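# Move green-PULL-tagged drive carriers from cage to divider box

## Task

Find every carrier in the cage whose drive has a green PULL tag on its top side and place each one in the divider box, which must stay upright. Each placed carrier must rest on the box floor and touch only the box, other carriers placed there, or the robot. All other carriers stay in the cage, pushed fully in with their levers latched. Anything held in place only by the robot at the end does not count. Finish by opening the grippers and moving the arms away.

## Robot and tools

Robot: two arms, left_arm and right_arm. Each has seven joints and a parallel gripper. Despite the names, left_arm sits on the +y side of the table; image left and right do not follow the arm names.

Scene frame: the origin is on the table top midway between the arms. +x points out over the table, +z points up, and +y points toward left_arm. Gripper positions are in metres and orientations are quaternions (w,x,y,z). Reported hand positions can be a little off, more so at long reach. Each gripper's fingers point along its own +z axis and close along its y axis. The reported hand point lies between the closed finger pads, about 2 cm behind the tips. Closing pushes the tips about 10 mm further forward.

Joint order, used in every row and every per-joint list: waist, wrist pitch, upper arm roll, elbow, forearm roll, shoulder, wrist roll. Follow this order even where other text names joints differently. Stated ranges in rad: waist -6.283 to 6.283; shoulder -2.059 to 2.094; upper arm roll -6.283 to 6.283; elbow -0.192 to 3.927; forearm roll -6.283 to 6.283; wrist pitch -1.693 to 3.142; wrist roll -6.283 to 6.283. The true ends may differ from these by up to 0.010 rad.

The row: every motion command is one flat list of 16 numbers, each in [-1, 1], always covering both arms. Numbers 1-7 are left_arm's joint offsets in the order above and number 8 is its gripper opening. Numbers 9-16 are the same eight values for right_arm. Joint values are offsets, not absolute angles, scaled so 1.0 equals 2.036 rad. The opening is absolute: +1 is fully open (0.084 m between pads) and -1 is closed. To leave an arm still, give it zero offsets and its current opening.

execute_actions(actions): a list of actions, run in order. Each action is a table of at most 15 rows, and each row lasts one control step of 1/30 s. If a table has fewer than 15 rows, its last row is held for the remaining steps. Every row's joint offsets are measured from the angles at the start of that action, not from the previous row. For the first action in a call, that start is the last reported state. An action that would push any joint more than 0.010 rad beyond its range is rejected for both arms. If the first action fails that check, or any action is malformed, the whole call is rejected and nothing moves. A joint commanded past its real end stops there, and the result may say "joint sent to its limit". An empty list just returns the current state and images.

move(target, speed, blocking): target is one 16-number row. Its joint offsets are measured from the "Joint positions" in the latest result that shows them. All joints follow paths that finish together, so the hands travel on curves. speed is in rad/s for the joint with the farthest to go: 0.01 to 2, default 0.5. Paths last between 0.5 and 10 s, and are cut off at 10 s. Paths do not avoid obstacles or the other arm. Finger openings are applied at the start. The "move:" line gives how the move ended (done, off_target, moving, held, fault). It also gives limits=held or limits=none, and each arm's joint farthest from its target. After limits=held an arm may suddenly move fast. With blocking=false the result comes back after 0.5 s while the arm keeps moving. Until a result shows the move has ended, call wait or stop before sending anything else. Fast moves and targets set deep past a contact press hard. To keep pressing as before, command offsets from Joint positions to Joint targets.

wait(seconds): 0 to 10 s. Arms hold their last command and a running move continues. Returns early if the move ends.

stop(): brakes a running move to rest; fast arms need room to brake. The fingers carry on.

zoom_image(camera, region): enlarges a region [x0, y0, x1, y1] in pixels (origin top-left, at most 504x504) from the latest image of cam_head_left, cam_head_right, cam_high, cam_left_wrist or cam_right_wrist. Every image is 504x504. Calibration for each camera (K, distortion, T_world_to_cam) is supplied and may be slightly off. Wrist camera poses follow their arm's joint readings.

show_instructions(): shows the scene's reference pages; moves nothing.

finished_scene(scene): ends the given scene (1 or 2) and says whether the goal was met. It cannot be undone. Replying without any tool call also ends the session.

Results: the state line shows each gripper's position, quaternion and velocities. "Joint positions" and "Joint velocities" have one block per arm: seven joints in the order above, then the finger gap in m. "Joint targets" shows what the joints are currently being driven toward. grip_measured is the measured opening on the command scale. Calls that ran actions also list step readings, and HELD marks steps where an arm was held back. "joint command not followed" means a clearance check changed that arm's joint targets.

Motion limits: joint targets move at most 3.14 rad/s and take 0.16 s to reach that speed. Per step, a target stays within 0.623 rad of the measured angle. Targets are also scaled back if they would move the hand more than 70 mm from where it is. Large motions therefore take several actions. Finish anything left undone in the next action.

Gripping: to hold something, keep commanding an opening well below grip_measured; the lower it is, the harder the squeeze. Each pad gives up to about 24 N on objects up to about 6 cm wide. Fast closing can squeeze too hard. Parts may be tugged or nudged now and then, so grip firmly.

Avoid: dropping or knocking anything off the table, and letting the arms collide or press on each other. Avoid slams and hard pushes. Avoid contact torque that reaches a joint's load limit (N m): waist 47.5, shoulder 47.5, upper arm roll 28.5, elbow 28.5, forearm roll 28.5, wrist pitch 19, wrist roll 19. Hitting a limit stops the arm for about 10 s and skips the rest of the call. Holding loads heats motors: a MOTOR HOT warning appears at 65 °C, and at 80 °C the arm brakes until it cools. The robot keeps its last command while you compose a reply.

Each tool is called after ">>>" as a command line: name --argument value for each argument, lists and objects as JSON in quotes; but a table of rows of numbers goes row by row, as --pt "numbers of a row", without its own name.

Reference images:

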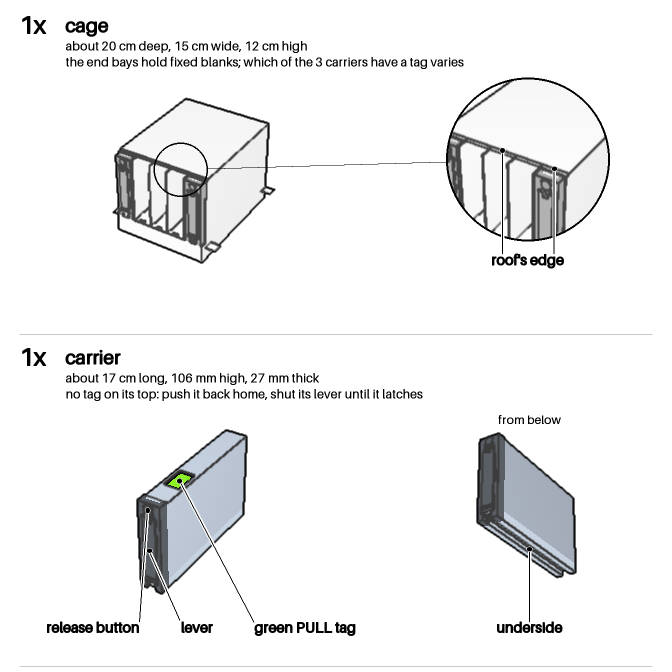

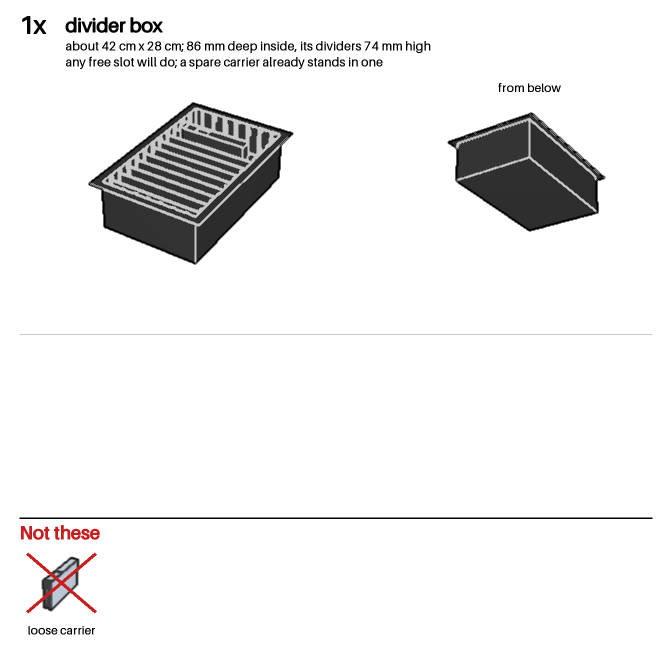

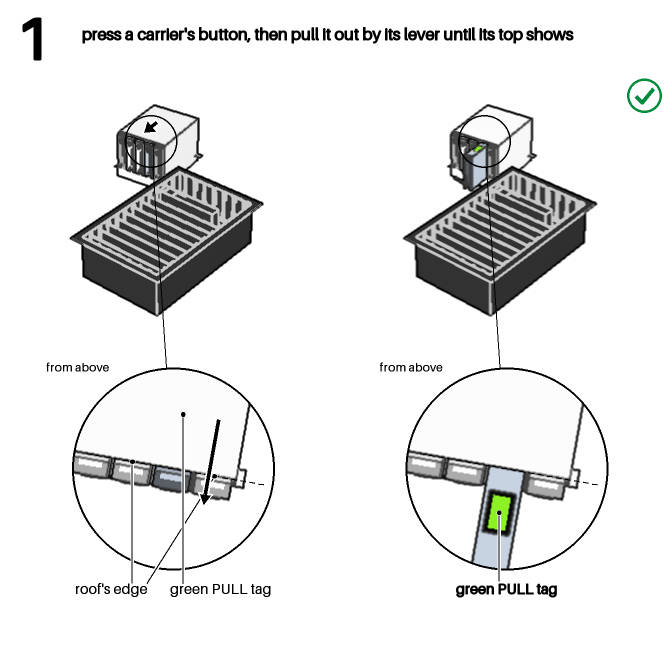

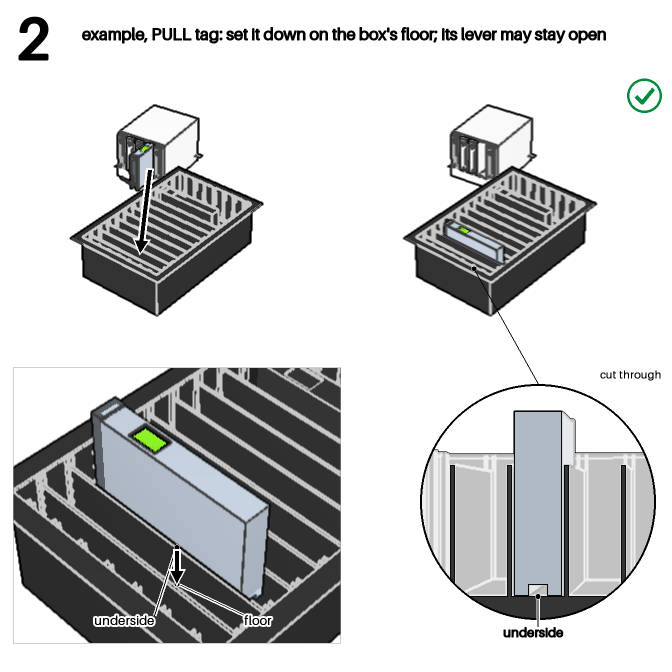

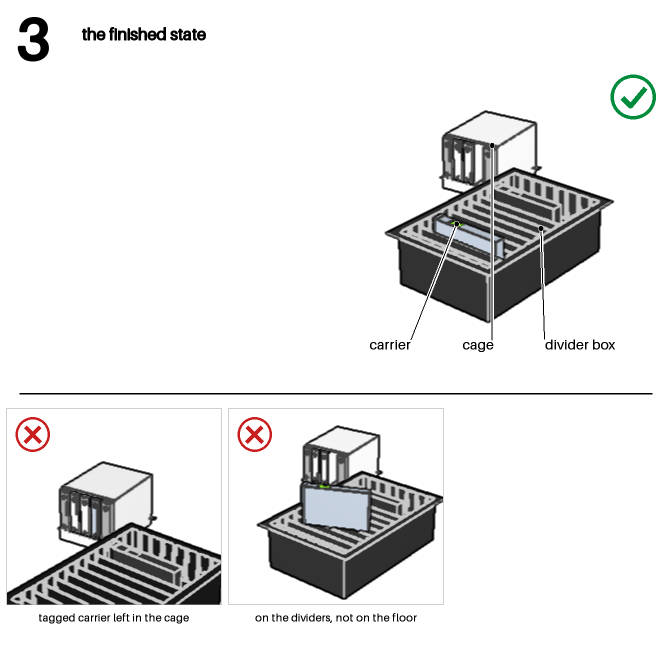

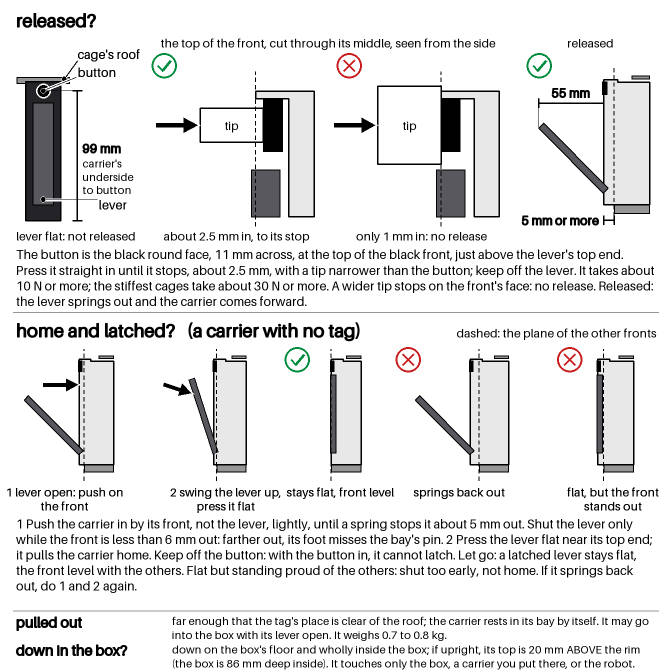

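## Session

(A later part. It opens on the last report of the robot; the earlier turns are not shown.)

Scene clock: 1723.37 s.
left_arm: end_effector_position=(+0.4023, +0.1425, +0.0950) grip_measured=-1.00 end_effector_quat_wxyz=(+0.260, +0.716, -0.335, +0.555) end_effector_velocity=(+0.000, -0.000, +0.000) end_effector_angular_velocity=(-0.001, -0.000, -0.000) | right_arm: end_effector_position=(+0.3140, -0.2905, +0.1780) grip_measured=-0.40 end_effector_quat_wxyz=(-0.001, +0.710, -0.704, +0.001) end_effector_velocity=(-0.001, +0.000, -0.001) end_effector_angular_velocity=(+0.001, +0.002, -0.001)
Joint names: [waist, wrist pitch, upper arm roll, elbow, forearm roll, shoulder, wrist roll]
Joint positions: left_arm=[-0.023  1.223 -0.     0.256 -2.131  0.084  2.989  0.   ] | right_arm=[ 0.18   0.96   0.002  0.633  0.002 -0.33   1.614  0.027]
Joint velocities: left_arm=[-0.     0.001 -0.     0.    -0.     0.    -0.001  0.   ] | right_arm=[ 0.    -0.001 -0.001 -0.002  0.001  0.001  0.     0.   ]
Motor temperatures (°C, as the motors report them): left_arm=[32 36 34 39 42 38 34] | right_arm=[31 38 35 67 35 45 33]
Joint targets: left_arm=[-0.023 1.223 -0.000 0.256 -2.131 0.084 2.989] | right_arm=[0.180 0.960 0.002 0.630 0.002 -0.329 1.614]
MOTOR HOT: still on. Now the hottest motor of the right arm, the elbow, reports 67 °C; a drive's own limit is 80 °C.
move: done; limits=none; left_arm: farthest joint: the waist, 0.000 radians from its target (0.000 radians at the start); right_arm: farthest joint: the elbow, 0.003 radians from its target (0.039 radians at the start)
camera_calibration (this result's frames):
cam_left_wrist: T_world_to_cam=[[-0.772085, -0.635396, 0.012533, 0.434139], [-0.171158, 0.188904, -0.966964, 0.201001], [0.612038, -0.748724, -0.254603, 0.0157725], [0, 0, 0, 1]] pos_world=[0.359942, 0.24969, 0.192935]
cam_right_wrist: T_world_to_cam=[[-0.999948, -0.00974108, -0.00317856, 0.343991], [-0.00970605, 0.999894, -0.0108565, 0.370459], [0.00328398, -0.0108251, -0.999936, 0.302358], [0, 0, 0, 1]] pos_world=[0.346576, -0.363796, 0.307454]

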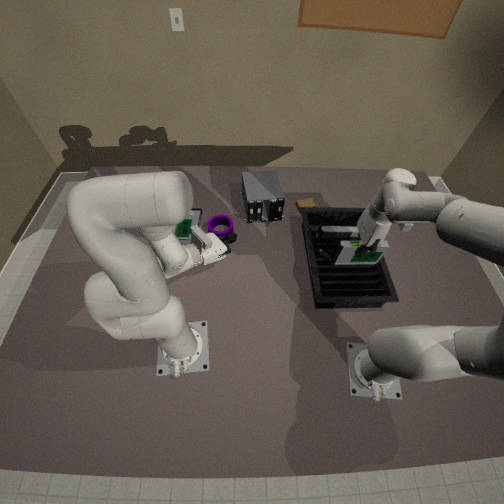

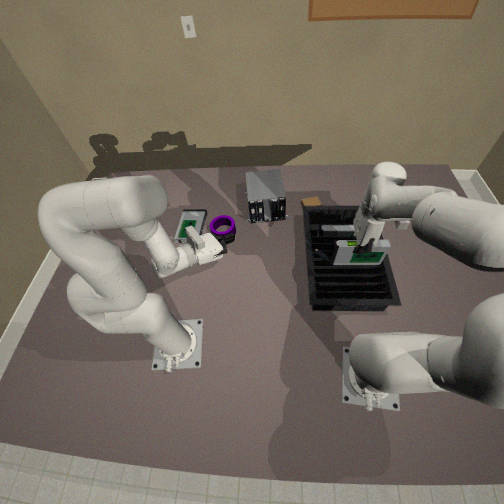

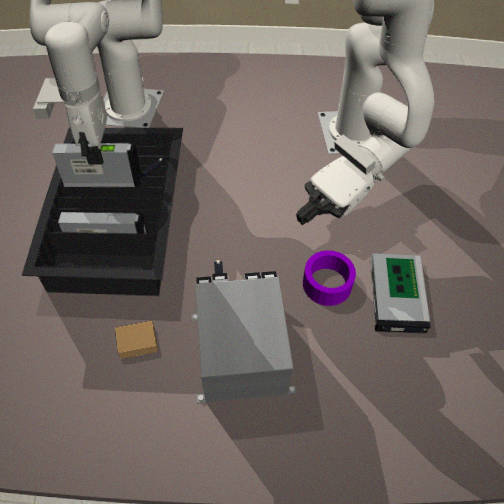

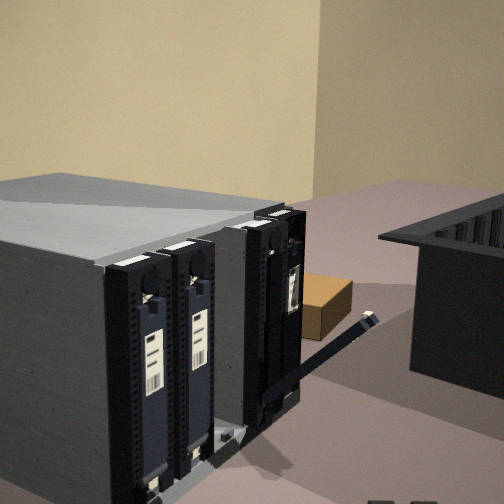

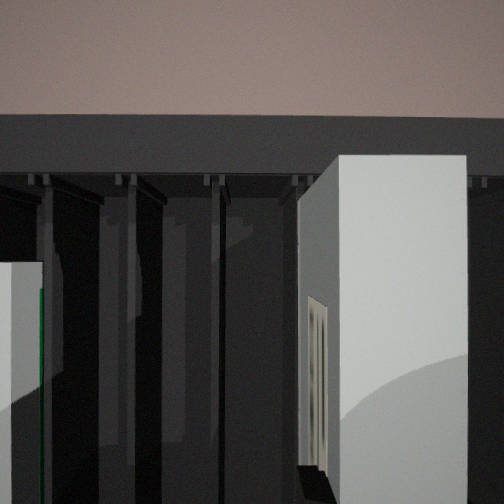

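>>> move --target '[0,0,0,0,0,0,0,-1, 0,0.0038,0,-0.00275,0,-0.00458,0,-1]' --speed 0.03

>>> zoom_image --camera "cam_right_wrist" --region '[250, 140, 504, 394]'

Scene clock: 1738.87 s.
left_arm: end_effector_position=(+0.4023, +0.1425, +0.0950) grip_measured=-1.00 end_effector_quat_wxyz=(+0.260, +0.716, -0.335, +0.555) end_effector_velocity=(+0.000, -0.001, +0.000) end_effector_angular_velocity=(-0.000, -0.001, -0.002) | right_arm: end_effector_position=(+0.3101, -0.2907, +0.1779) grip_measured=-0.40 end_effector_quat_wxyz=(+0.001, +0.710, -0.704, -0.001) end_effector_velocity=(+0.002, -0.000, +0.002) end_effector_angular_velocity=(+0.002, -0.007, -0.002)
Joint names: [waist, wrist pitch, upper arm roll, elbow, forearm roll, shoulder, wrist roll]
Joint positions: left_arm=[-0.023  1.223 -0.     0.256 -2.131  0.084  2.989  0.   ] | right_arm=[ 0.18   0.969  0.002  0.626  0.002 -0.339  1.614  0.027]
Joint velocities: left_arm=[-0.001  0.001 -0.001  0.001 -0.    -0.     0.     0.   ] | right_arm=[-0.002 -0.002  0.     0.004  0.002 -0.002 -0.    -0.   ]
Motor temperatures (°C, as the motors report them): left_arm=[32 36 34 39 42 38 34] | right_arm=[31 38 35 61 35 44 33]
Joint targets: left_arm=[-0.023 1.223 -0.000 0.256 -2.131 0.084 2.989] | right_arm=[0.180 0.968 0.002 0.627 0.002 -0.340 1.614]
MOTOR HOT: cleared. Now the hottest motor of the right arm, the elbow, reports 61 °C.
move: done; limits=none; left_arm: farthest joint: the waist, 0.000 radians from its target (0.000 radians at the start); right_arm: farthest joint: the elbow, 0.001 radians from its target (0.003 radians at the start)
camera_calibration (this result's frames):
cam_left_wrist: T_world_to_cam=[[-0.772085, -0.635396, 0.0125329, 0.434139], [-0.171157, 0.188904, -0.966964, 0.201001], [0.612038, -0.748723, -0.254603, 0.0157724], [0, 0, 0, 1]] pos_world=[0.359942, 0.24969, 0.192935]
cam_right_wrist: T_world_to_cam=[[-0.999945, -0.0099795, 0.00313187, 0.33891], [-0.010014, 0.999887, -0.0111848, 0.370745], [-0.0030199, -0.0112156, -0.999933, 0.304064], [0, 0, 0, 1]] pos_world=[0.343522, -0.363911, 0.307129]

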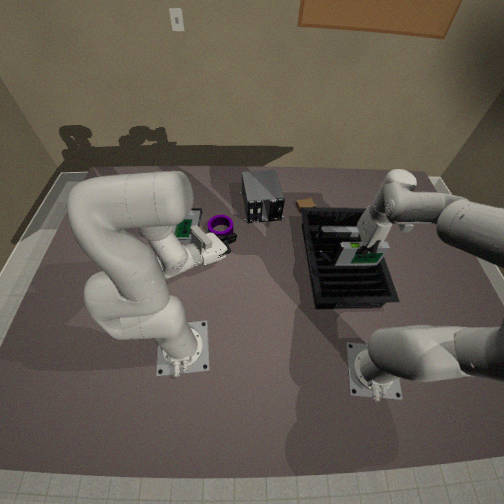

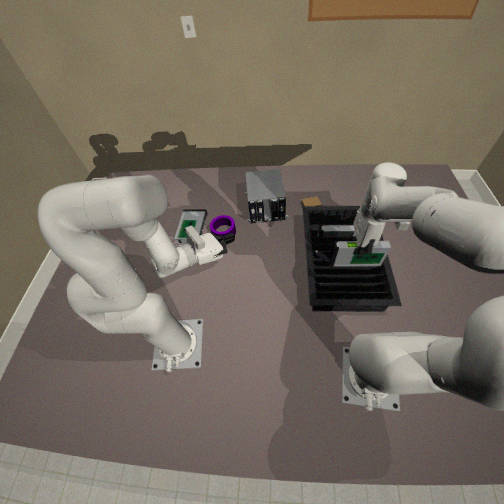

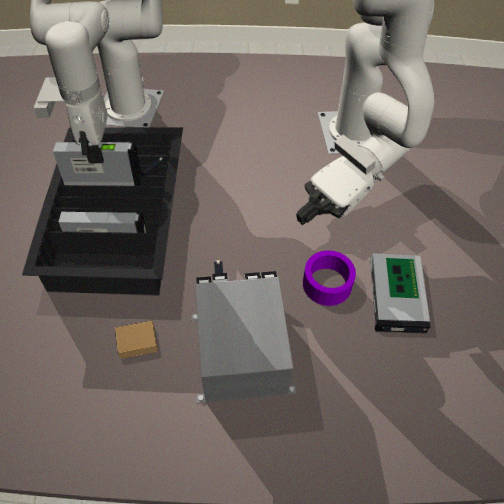

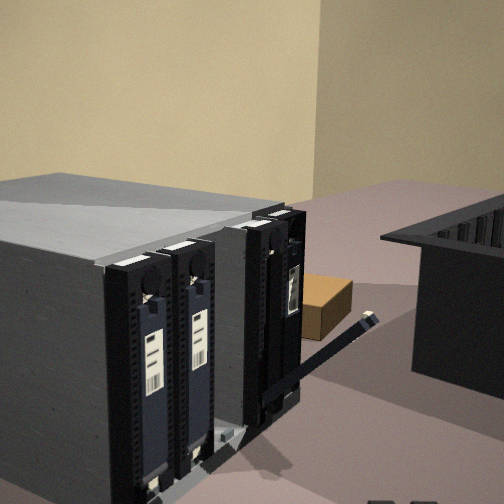

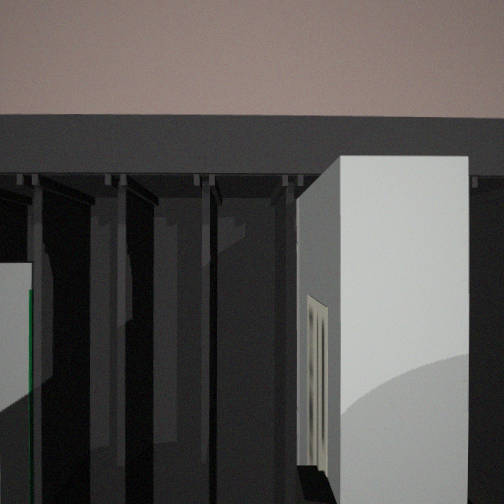

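Region (250, 140, 504, 394) of cam_right_wrist's 504x504 image, scaled by 1.984, with more detail than that image has.

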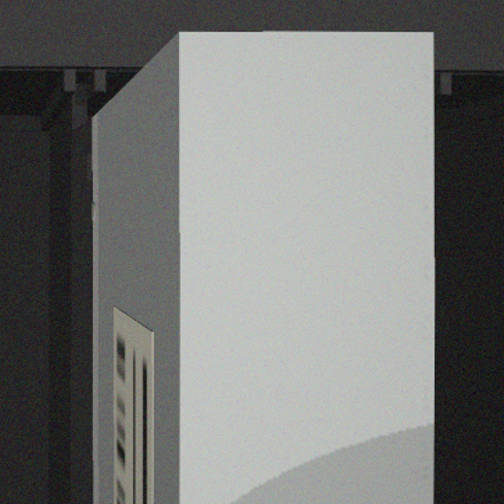

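>>> move --target '[0,0,0,0,0,0,0,-1, 0,-0.00989,0,-0.00439,0,0.00551,0,-1]' --speed 0.02

>>> zoom_image --camera "cam_right_wrist" --region '[250, 140, 504, 394]'

Scene clock: 1756.50 s.
left_arm: end_effector_position=(+0.4023, +0.1425, +0.0950) grip_measured=-1.00 end_effector_quat_wxyz=(+0.260, +0.716, -0.335, +0.555) end_effector_velocity=(-0.001, -0.001, -0.001) end_effector_angular_velocity=(+0.001, +0.002, -0.002) | right_arm: end_effector_position=(+0.3107, -0.2907, +0.1719) grip_measured=-0.40 end_effector_quat_wxyz=(+0.001, +0.710, -0.704, -0.001) end_effector_velocity=(+0.000, -0.000, -0.000) end_effector_angular_velocity=(+0.000, -0.002, -0.003)
Joint names: [waist, wrist pitch, upper arm roll, elbow, forearm roll, shoulder, wrist roll]
Joint positions: left_arm=[-0.023  1.223 -0.     0.256 -2.131  0.084  2.989  0.   ] | right_arm=[ 0.18   0.949  0.002  0.617  0.002 -0.328  1.614  0.027]
Joint velocities: left_arm=[ 0.    -0.002 -0.002 -0.001  0.     0.    -0.     0.   ] | right_arm=[-0.001 -0.003  0.    -0.     0.001  0.001  0.001 -0.   ]
Motor temperatures (°C, as the motors report them): left_arm=[32 36 34 39 42 38 34] | right_arm=[31 38 35 64 35 44 33]
Joint targets: left_arm=[-0.023 1.223 -0.000 0.256 -2.131 0.084 2.989] | right_arm=[0.180 0.949 0.002 0.617 0.002 -0.328 1.614]
move: done; limits=none; left_arm: farthest joint: the waist, 0.000 radians from its target (0.000 radians at the start); right_arm: farthest joint: the waist, 0.000 radians from its target (0.000 radians at the start)
camera_calibration (this result's frames):
cam_left_wrist: T_world_to_cam=[[-0.772085, -0.635396, 0.012533, 0.434139], [-0.171158, 0.188904, -0.966964, 0.201001], [0.612038, -0.748723, -0.254603, 0.0157724], [0, 0, 0, 1]] pos_world=[0.359942, 0.24969, 0.192935]
cam_right_wrist: T_world_to_cam=[[-0.999945, -0.00995748, 0.00314124, 0.339514], [-0.00999202, 0.999888, -0.0111807, 0.370653], [-0.00302956, -0.0112115, -0.999933, 0.298127], [0, 0, 0, 1]] pos_world=[0.344103, -0.363888, 0.301184]

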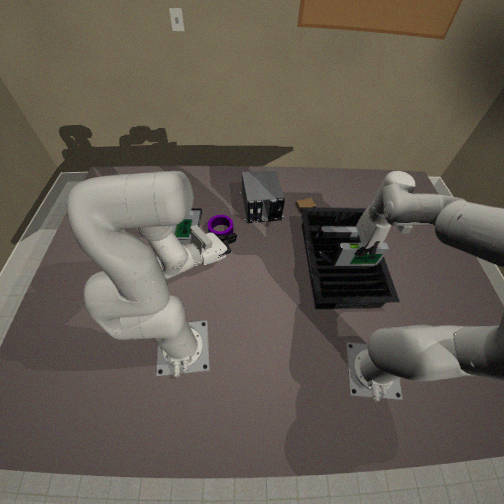

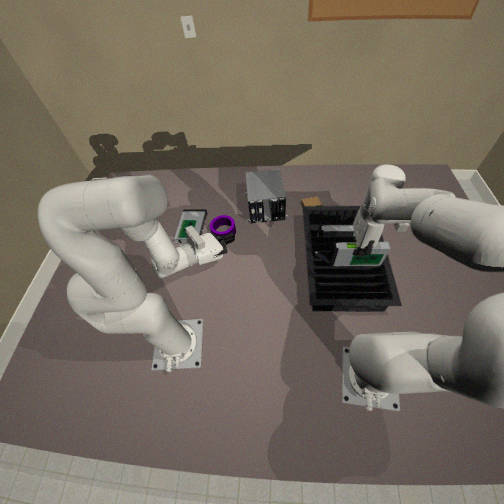

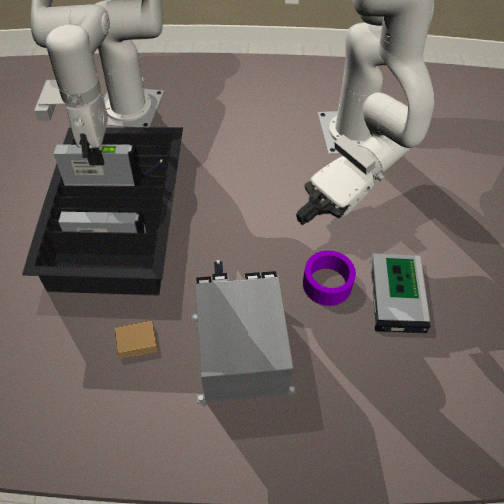

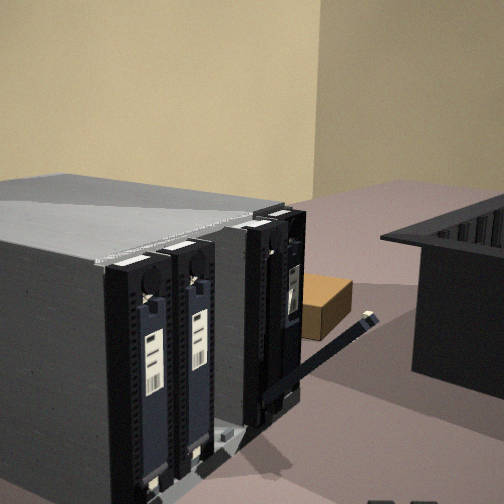

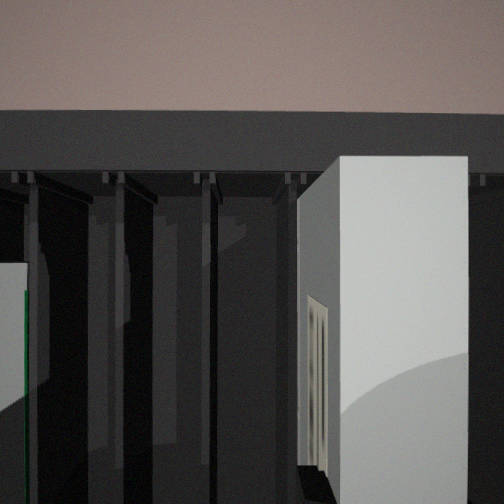

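Region (250, 140, 504, 394) of cam_right_wrist's 504x504 image, scaled by 1.984, with more detail than that image has.

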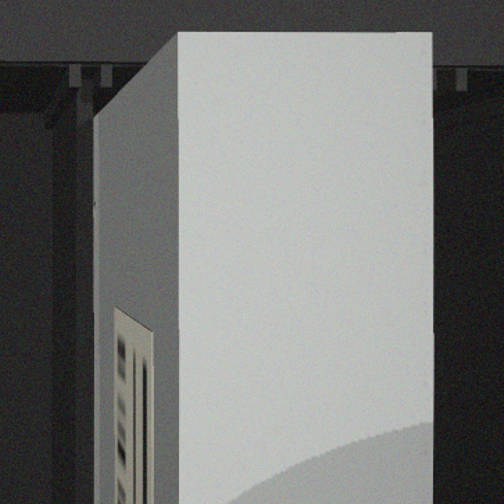

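>>> move --target '[0,0,0,0,0,0,0,-1, 0,-0.04999,0,-0.02379,0,0.02620,0,-1]' --speed 0.05

Scene clock: 1768.57 s.
left_arm: end_effector_position=(+0.4023, +0.1425, +0.0950) grip_measured=-1.00 end_effector_quat_wxyz=(+0.260, +0.716, -0.335, +0.555) end_effector_velocity=(-0.000, -0.000, -0.000) end_effector_angular_velocity=(+0.000, +0.001, -0.001) | right_arm: end_effector_position=(+0.3108, -0.2907, +0.1419) grip_measured=-0.40 end_effector_quat_wxyz=(+0.001, +0.710, -0.704, -0.001) end_effector_velocity=(+0.000, +0.000, -0.001) end_effector_angular_velocity=(+0.000, -0.001, +0.001)
Joint names: [waist, wrist pitch, upper arm roll, elbow, forearm roll, shoulder, wrist roll]
Joint positions: left_arm=[-0.023  1.223 -0.     0.256 -2.131  0.084  2.989  0.   ] | right_arm=[ 0.18   0.847  0.002  0.569  0.002 -0.275  1.614  0.027]
Joint velocities: left_arm=[-0.    -0.001 -0.001 -0.    -0.     0.    -0.     0.   ] | right_arm=[ 0.001 -0.004 -0.    -0.002  0.     0.001 -0.001  0.   ]
Motor temperatures (°C, as the motors report them): left_arm=[32 36 34 39 42 38 34] | right_arm=[31 38 35 66 35 44 33]
Joint targets: left_arm=[-0.023 1.223 -0.000 0.256 -2.131 0.084 2.989] | right_arm=[0.180 0.847 0.002 0.569 0.002 -0.275 1.614]
MOTOR HOT: a motor of the right arm reached 65 °C. Now the hottest motor of the right arm, the elbow, reports 66 °C. The temperature limit of the motors' drives, at which the controller stops that arm, is 80 °C. To cool a motor, set the load down, stop pushing, or move to a pose that needs little force.
move: done; limits=none; left_arm: farthest joint: the waist, 0.000 radians from its target (0.000 radians at the start); right_arm: farthest joint: the waist, 0.000 radians from its target (0.000 radians at the start)
camera_calibration (this result's frames):
cam_left_wrist: T_world_to_cam=[[-0.772085, -0.635396, 0.0125328, 0.434139], [-0.171157, 0.188905, -0.966964, 0.201001], [0.612038, -0.748723, -0.254603, 0.0157724], [0, 0, 0, 1]] pos_world=[0.359942, 0.24969, 0.192935]
cam_right_wrist: T_world_to_cam=[[-0.999947, -0.00986891, 0.00302828, 0.339787], [-0.00990217, 0.999889, -0.0111723, 0.370313], [-0.00291768, -0.0112017, -0.999933, 0.268058], [0, 0, 0, 1]] pos_world=[0.344218, -0.363916, 0.271148]

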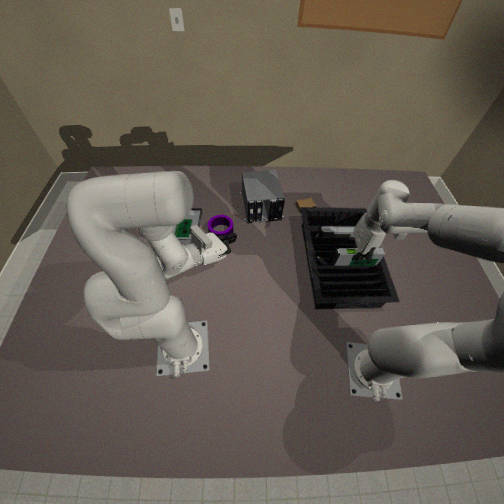

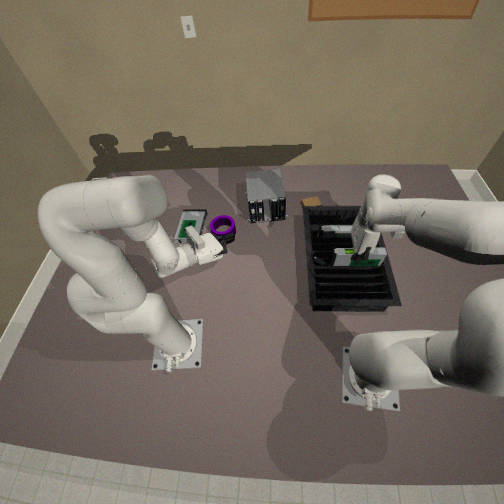

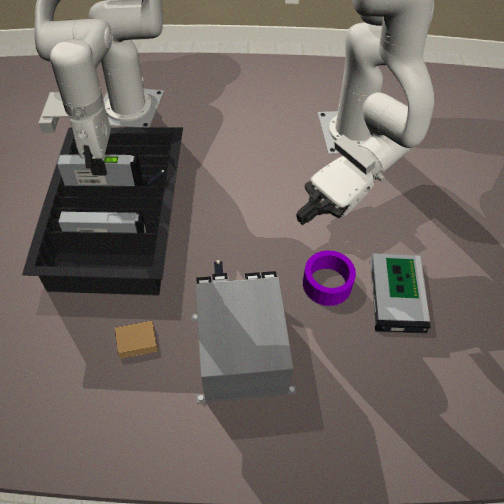

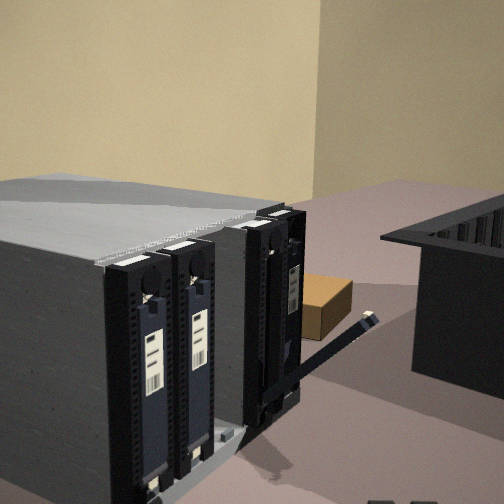

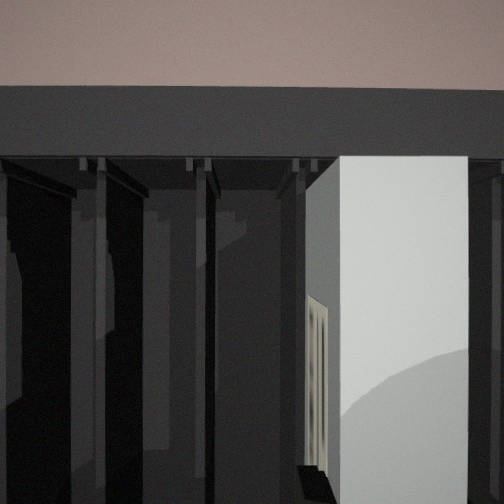

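Going in smoothly. Check the lever tip vs. the wall.

>>> zoom_image --camera "cam_high" --region '[50, 120, 200, 270]'

Region (50, 120, 200, 270) of cam_high's 504x504 image, scaled by 3.360, with more detail than that image has.

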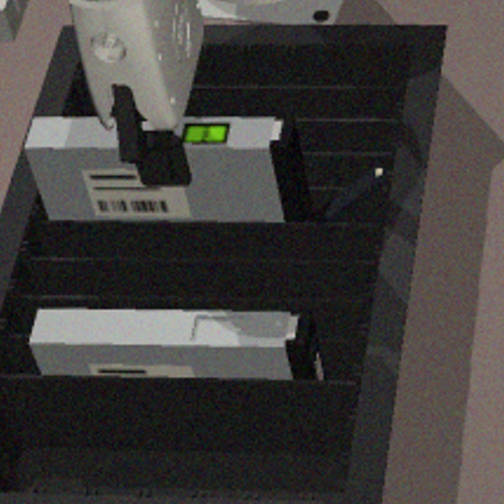

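>>> move --target '[0,0,0,0,0,0,0,-1, 0,-0.0484,0,-0.0180,0,0.0304,0,-1]' --speed 0.05

Scene clock: 1774.83 s.
left_arm: end_effector_position=(+0.4023, +0.1425, +0.0950) grip_measured=-1.00 end_effector_quat_wxyz=(+0.260, +0.716, -0.335, +0.555) end_effector_velocity=(+0.000, -0.000, +0.000) end_effector_angular_velocity=(+0.001, -0.001, -0.001) | right_arm: end_effector_position=(+0.3111, -0.2907, +0.1138) grip_measured=-0.40 end_effector_quat_wxyz=(+0.001, +0.710, -0.704, -0.001) end_effector_velocity=(+0.000, -0.001, -0.000) end_effector_angular_velocity=(+0.000, -0.001, -0.002)
Joint names: [waist, wrist pitch, upper arm roll, elbow, forearm roll, shoulder, wrist roll]
Joint positions: left_arm=[-0.023  1.223 -0.     0.256 -2.131  0.084  2.989  0.   ] | right_arm=[ 0.18   0.749  0.002  0.533  0.002 -0.213  1.614  0.027]
Joint velocities: left_arm=[-0.001 -0.     0.     0.     0.    -0.     0.     0.   ] | right_arm=[-0.002 -0.002 -0.    -0.001  0.     0.001 -0.    -0.   ]
Motor temperatures (°C, as the motors report them): left_arm=[32 36 34 39 42 38 34] | right_arm=[31 38 35 66 35 44 33]
Joint targets: left_arm=[-0.023 1.223 -0.000 0.256 -2.131 0.084 2.989] | right_arm=[0.180 0.749 0.002 0.532 0.002 -0.213 1.614]
MOTOR HOT: still on. Now the hottest motor of the right arm, the elbow, reports 66 °C; a drive's own limit is 80 °C.
move: done; limits=none; left_arm: farthest joint: the waist, 0.000 radians from its target (0.000 radians at the start); right_arm: farthest joint: the waist, 0.000 radians from its target (0.000 radians at the start)
camera_calibration (this result's frames):
cam_left_wrist: T_world_to_cam=[[-0.772085, -0.635396, 0.0125328, 0.434139], [-0.171157, 0.188905, -0.966964, 0.201001], [0.612038, -0.748723, -0.254603, 0.0157724], [0, 0, 0, 1]] pos_world=[0.359942, 0.24969, 0.192935]
cam_right_wrist: T_world_to_cam=[[-0.999948, -0.0097939, 0.002868, 0.340164], [-0.0098253, 0.99989, -0.01115, 0.369983], [-0.00275848, -0.0111776, -0.999934, 0.239933], [0, 0, 0, 1]] pos_world=[0.344444, -0.363929, 0.243067]

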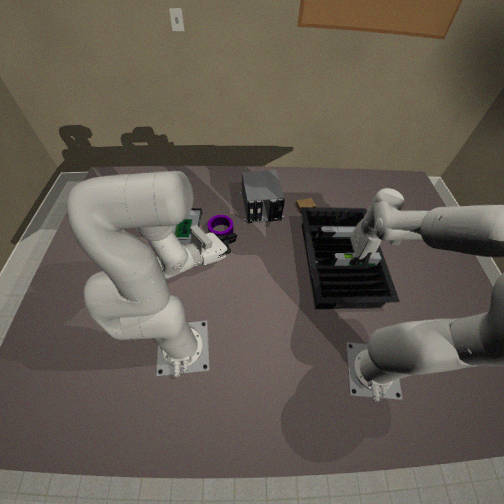

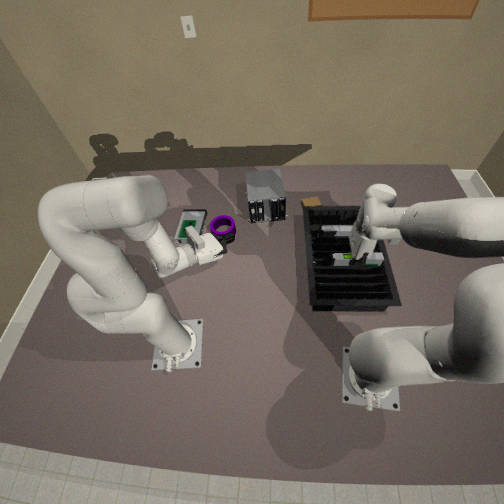

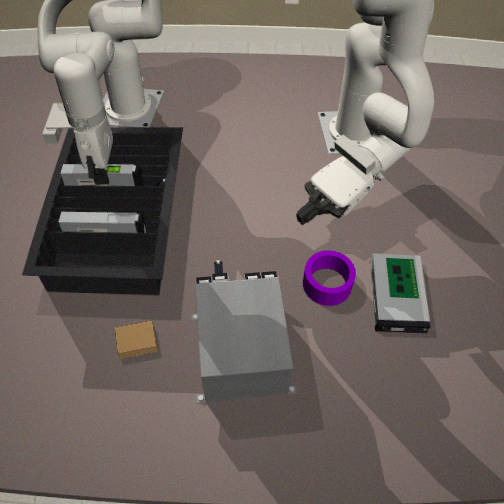

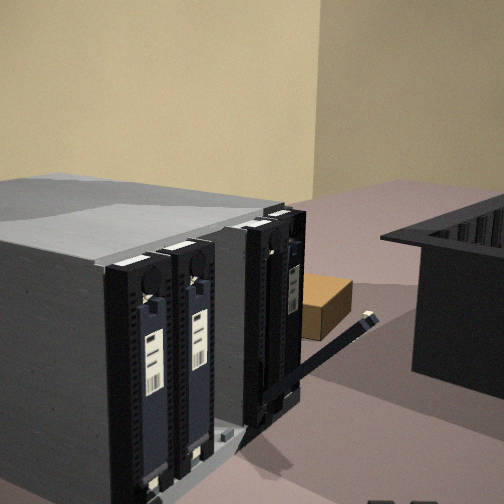

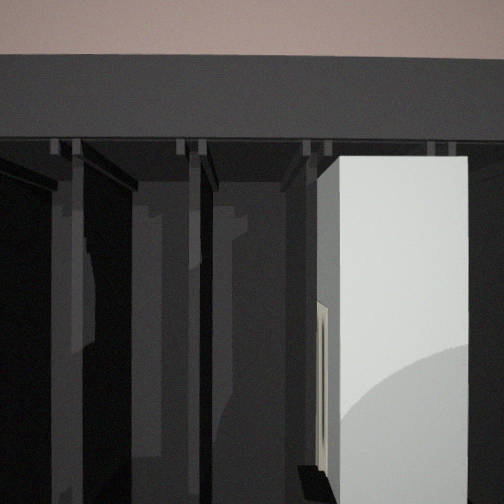

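>>> move --target '[0,0,0,0,0,0,0,-1, 0,-0.0087,0,-0.0029,0,0.0058,0,-1]' --speed 0.02

Scene clock: 1780.23 s.
left_arm: end_effector_position=(+0.4023, +0.1425, +0.0950) grip_measured=-1.00 end_effector_quat_wxyz=(+0.260, +0.716, -0.335, +0.555) end_effector_velocity=(-0.000, -0.001, +0.000) end_effector_angular_velocity=(-0.002, +0.000, -0.001) | right_arm: end_effector_position=(+0.3110, -0.2907, +0.1089) grip_measured=-0.40 end_effector_quat_wxyz=(+0.001, +0.710, -0.704, -0.001) end_effector_velocity=(+0.000, -0.000, -0.000) end_effector_angular_velocity=(+0.001, -0.001, -0.003)
Joint names: [waist, wrist pitch, upper arm roll, elbow, forearm roll, shoulder, wrist roll]
Joint positions: left_arm=[-0.023  1.223 -0.     0.256 -2.131  0.084  2.989  0.   ] | right_arm=[ 0.18   0.731  0.002  0.527  0.002 -0.202  1.614  0.027]
Joint velocities: left_arm=[-0.001  0.002 -0.    -0.001 -0.    -0.    -0.001  0.   ] | right_arm=[-0.001 -0.003 -0.    -0.001  0.002  0.001  0.     0.   ]
Motor temperatures (°C, as the motors report them): left_arm=[32 36 34 39 42 38 34] | right_arm=[31 38 35 66 35 44 33]
Joint targets: left_arm=[-0.023 1.223 -0.000 0.256 -2.131 0.084 2.989] | right_arm=[0.180 0.731 0.002 0.527 0.002 -0.201 1.614]
MOTOR HOT: still on. Now the hottest motor of the right arm, the elbow, reports 66 °C; a drive's own limit is 80 °C.
move: done; limits=none; left_arm: farthest joint: the waist, 0.000 radians from its target (0.000 radians at the start); right_arm: farthest joint: the waist, 0.000 radians from its target (0.000 radians at the start)
camera_calibration (this result's frames):
cam_left_wrist: T_world_to_cam=[[-0.772085, -0.635396, 0.0125328, 0.434139], [-0.171157, 0.188905, -0.966964, 0.201001], [0.612038, -0.748723, -0.254603, 0.0157725], [0, 0, 0, 1]] pos_world=[0.359942, 0.24969, 0.192935]
cam_right_wrist: T_world_to_cam=[[-0.999948, -0.00976741, 0.00291533, 0.340112], [-0.00979933, 0.99989, -0.0111455, 0.369927], [-0.00280614, -0.0111735, -0.999934, 0.235015], [0, 0, 0, 1]] pos_world=[0.344379, -0.363938, 0.238131]

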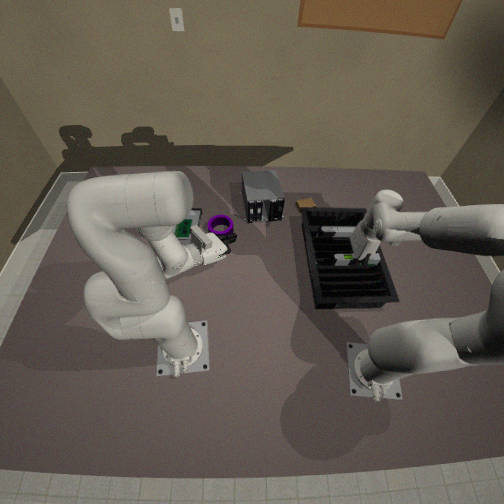

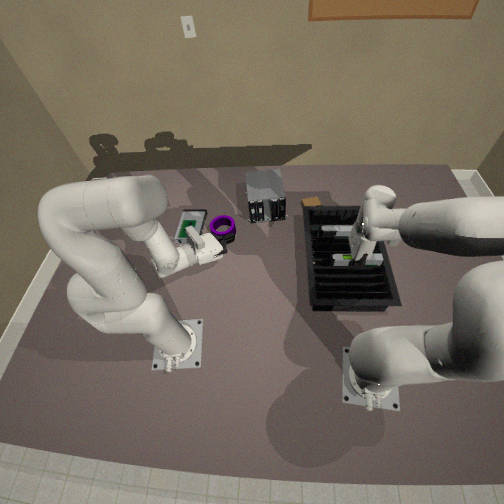

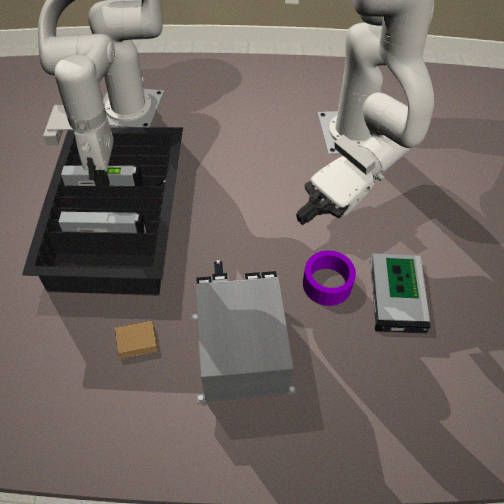

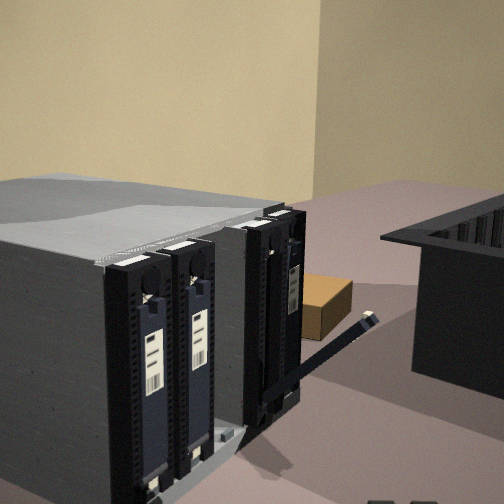

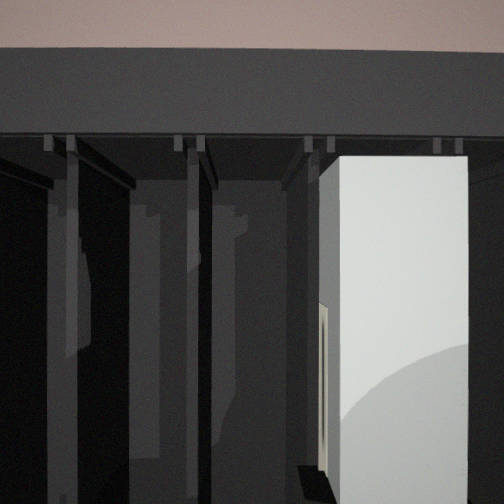

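>>> move --target '[0,0,0,0,0,0,0,-1, 0,-0.0035,0,-0.0012,0,0.0024,0,-1]' --speed 0.02

Scene clock: 1788.83 s.
left_arm: end_effector_position=(+0.4023, +0.1425, +0.0950) grip_measured=-1.00 end_effector_quat_wxyz=(+0.260, +0.716, -0.335, +0.555) end_effector_velocity=(-0.000, -0.000, -0.000) end_effector_angular_velocity=(-0.000, +0.001, -0.000) | right_arm: end_effector_position=(+0.3110, -0.2907, +0.1069) grip_measured=-0.40 end_effector_quat_wxyz=(+0.001, +0.710, -0.704, -0.001) end_effector_velocity=(-0.000, -0.000, -0.001) end_effector_angular_velocity=(-0.000, +0.001, -0.000)
Joint names: [waist, wrist pitch, upper arm roll, elbow, forearm roll, shoulder, wrist roll]
Joint positions: left_arm=[-0.023  1.223 -0.     0.256 -2.131  0.084  2.989  0.   ] | right_arm=[ 0.18   0.724  0.002  0.524  0.002 -0.197  1.614  0.027]
Joint velocities: left_arm=[ 0.    -0.001 -0.001 -0.     0.     0.    -0.001  0.   ] | right_arm=[-0.001 -0.001  0.    -0.001 -0.     0.001 -0.    -0.   ]
Motor temperatures (°C, as the motors report them): left_arm=[32 36 34 39 42 38 34] | right_arm=[31 38 35 65 35 44 33]
Joint targets: left_arm=[-0.023 1.223 -0.000 0.256 -2.131 0.084 2.989] | right_arm=[0.180 0.724 0.002 0.524 0.002 -0.197 1.614]
MOTOR HOT: still on. Now the hottest motor of the right arm, the elbow, reports 65 °C; a drive's own limit is 80 °C.
move: done; limits=none; left_arm: farthest joint: the waist, 0.000 radians from its target (0.000 radians at the start); right_arm: farthest joint: the wrist pitch, 0.001 radians from its target (0.007 radians at the start)
camera_calibration (this result's frames):
cam_left_wrist: T_world_to_cam=[[-0.772085, -0.635396, 0.0125328, 0.434139], [-0.171158, 0.188905, -0.966964, 0.201001], [0.612038, -0.748723, -0.254603, 0.0157724], [0, 0, 0, 1]] pos_world=[0.359942, 0.24969, 0.192935]
cam_right_wrist: T_world_to_cam=[[-0.999948, -0.00977458, 0.00294054, 0.340076], [-0.0098068, 0.99989, -0.0111474, 0.369909], [-0.00283126, -0.0111757, -0.999934, 0.233054], [0, 0, 0, 1]] pos_world=[0.344346, -0.36394, 0.236162]

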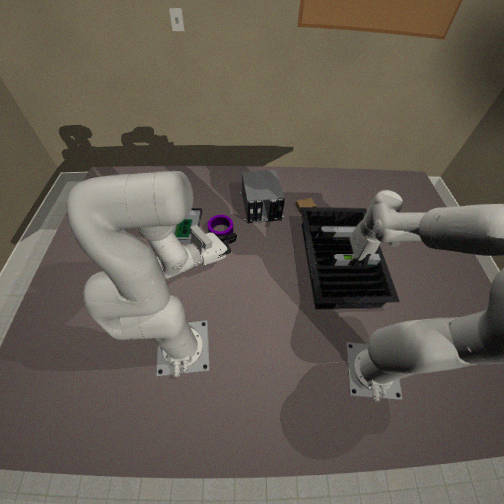

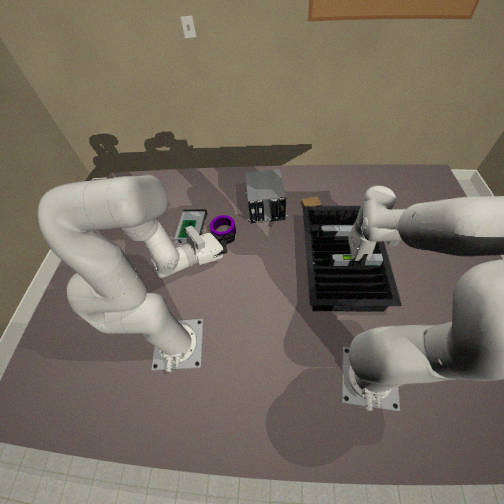

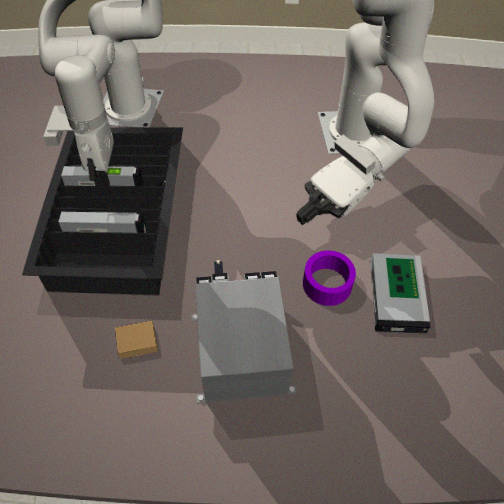

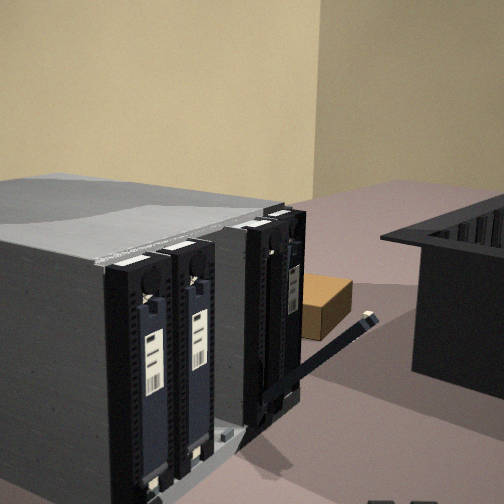

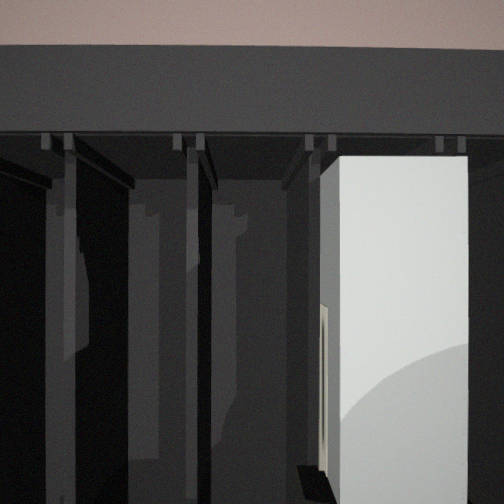

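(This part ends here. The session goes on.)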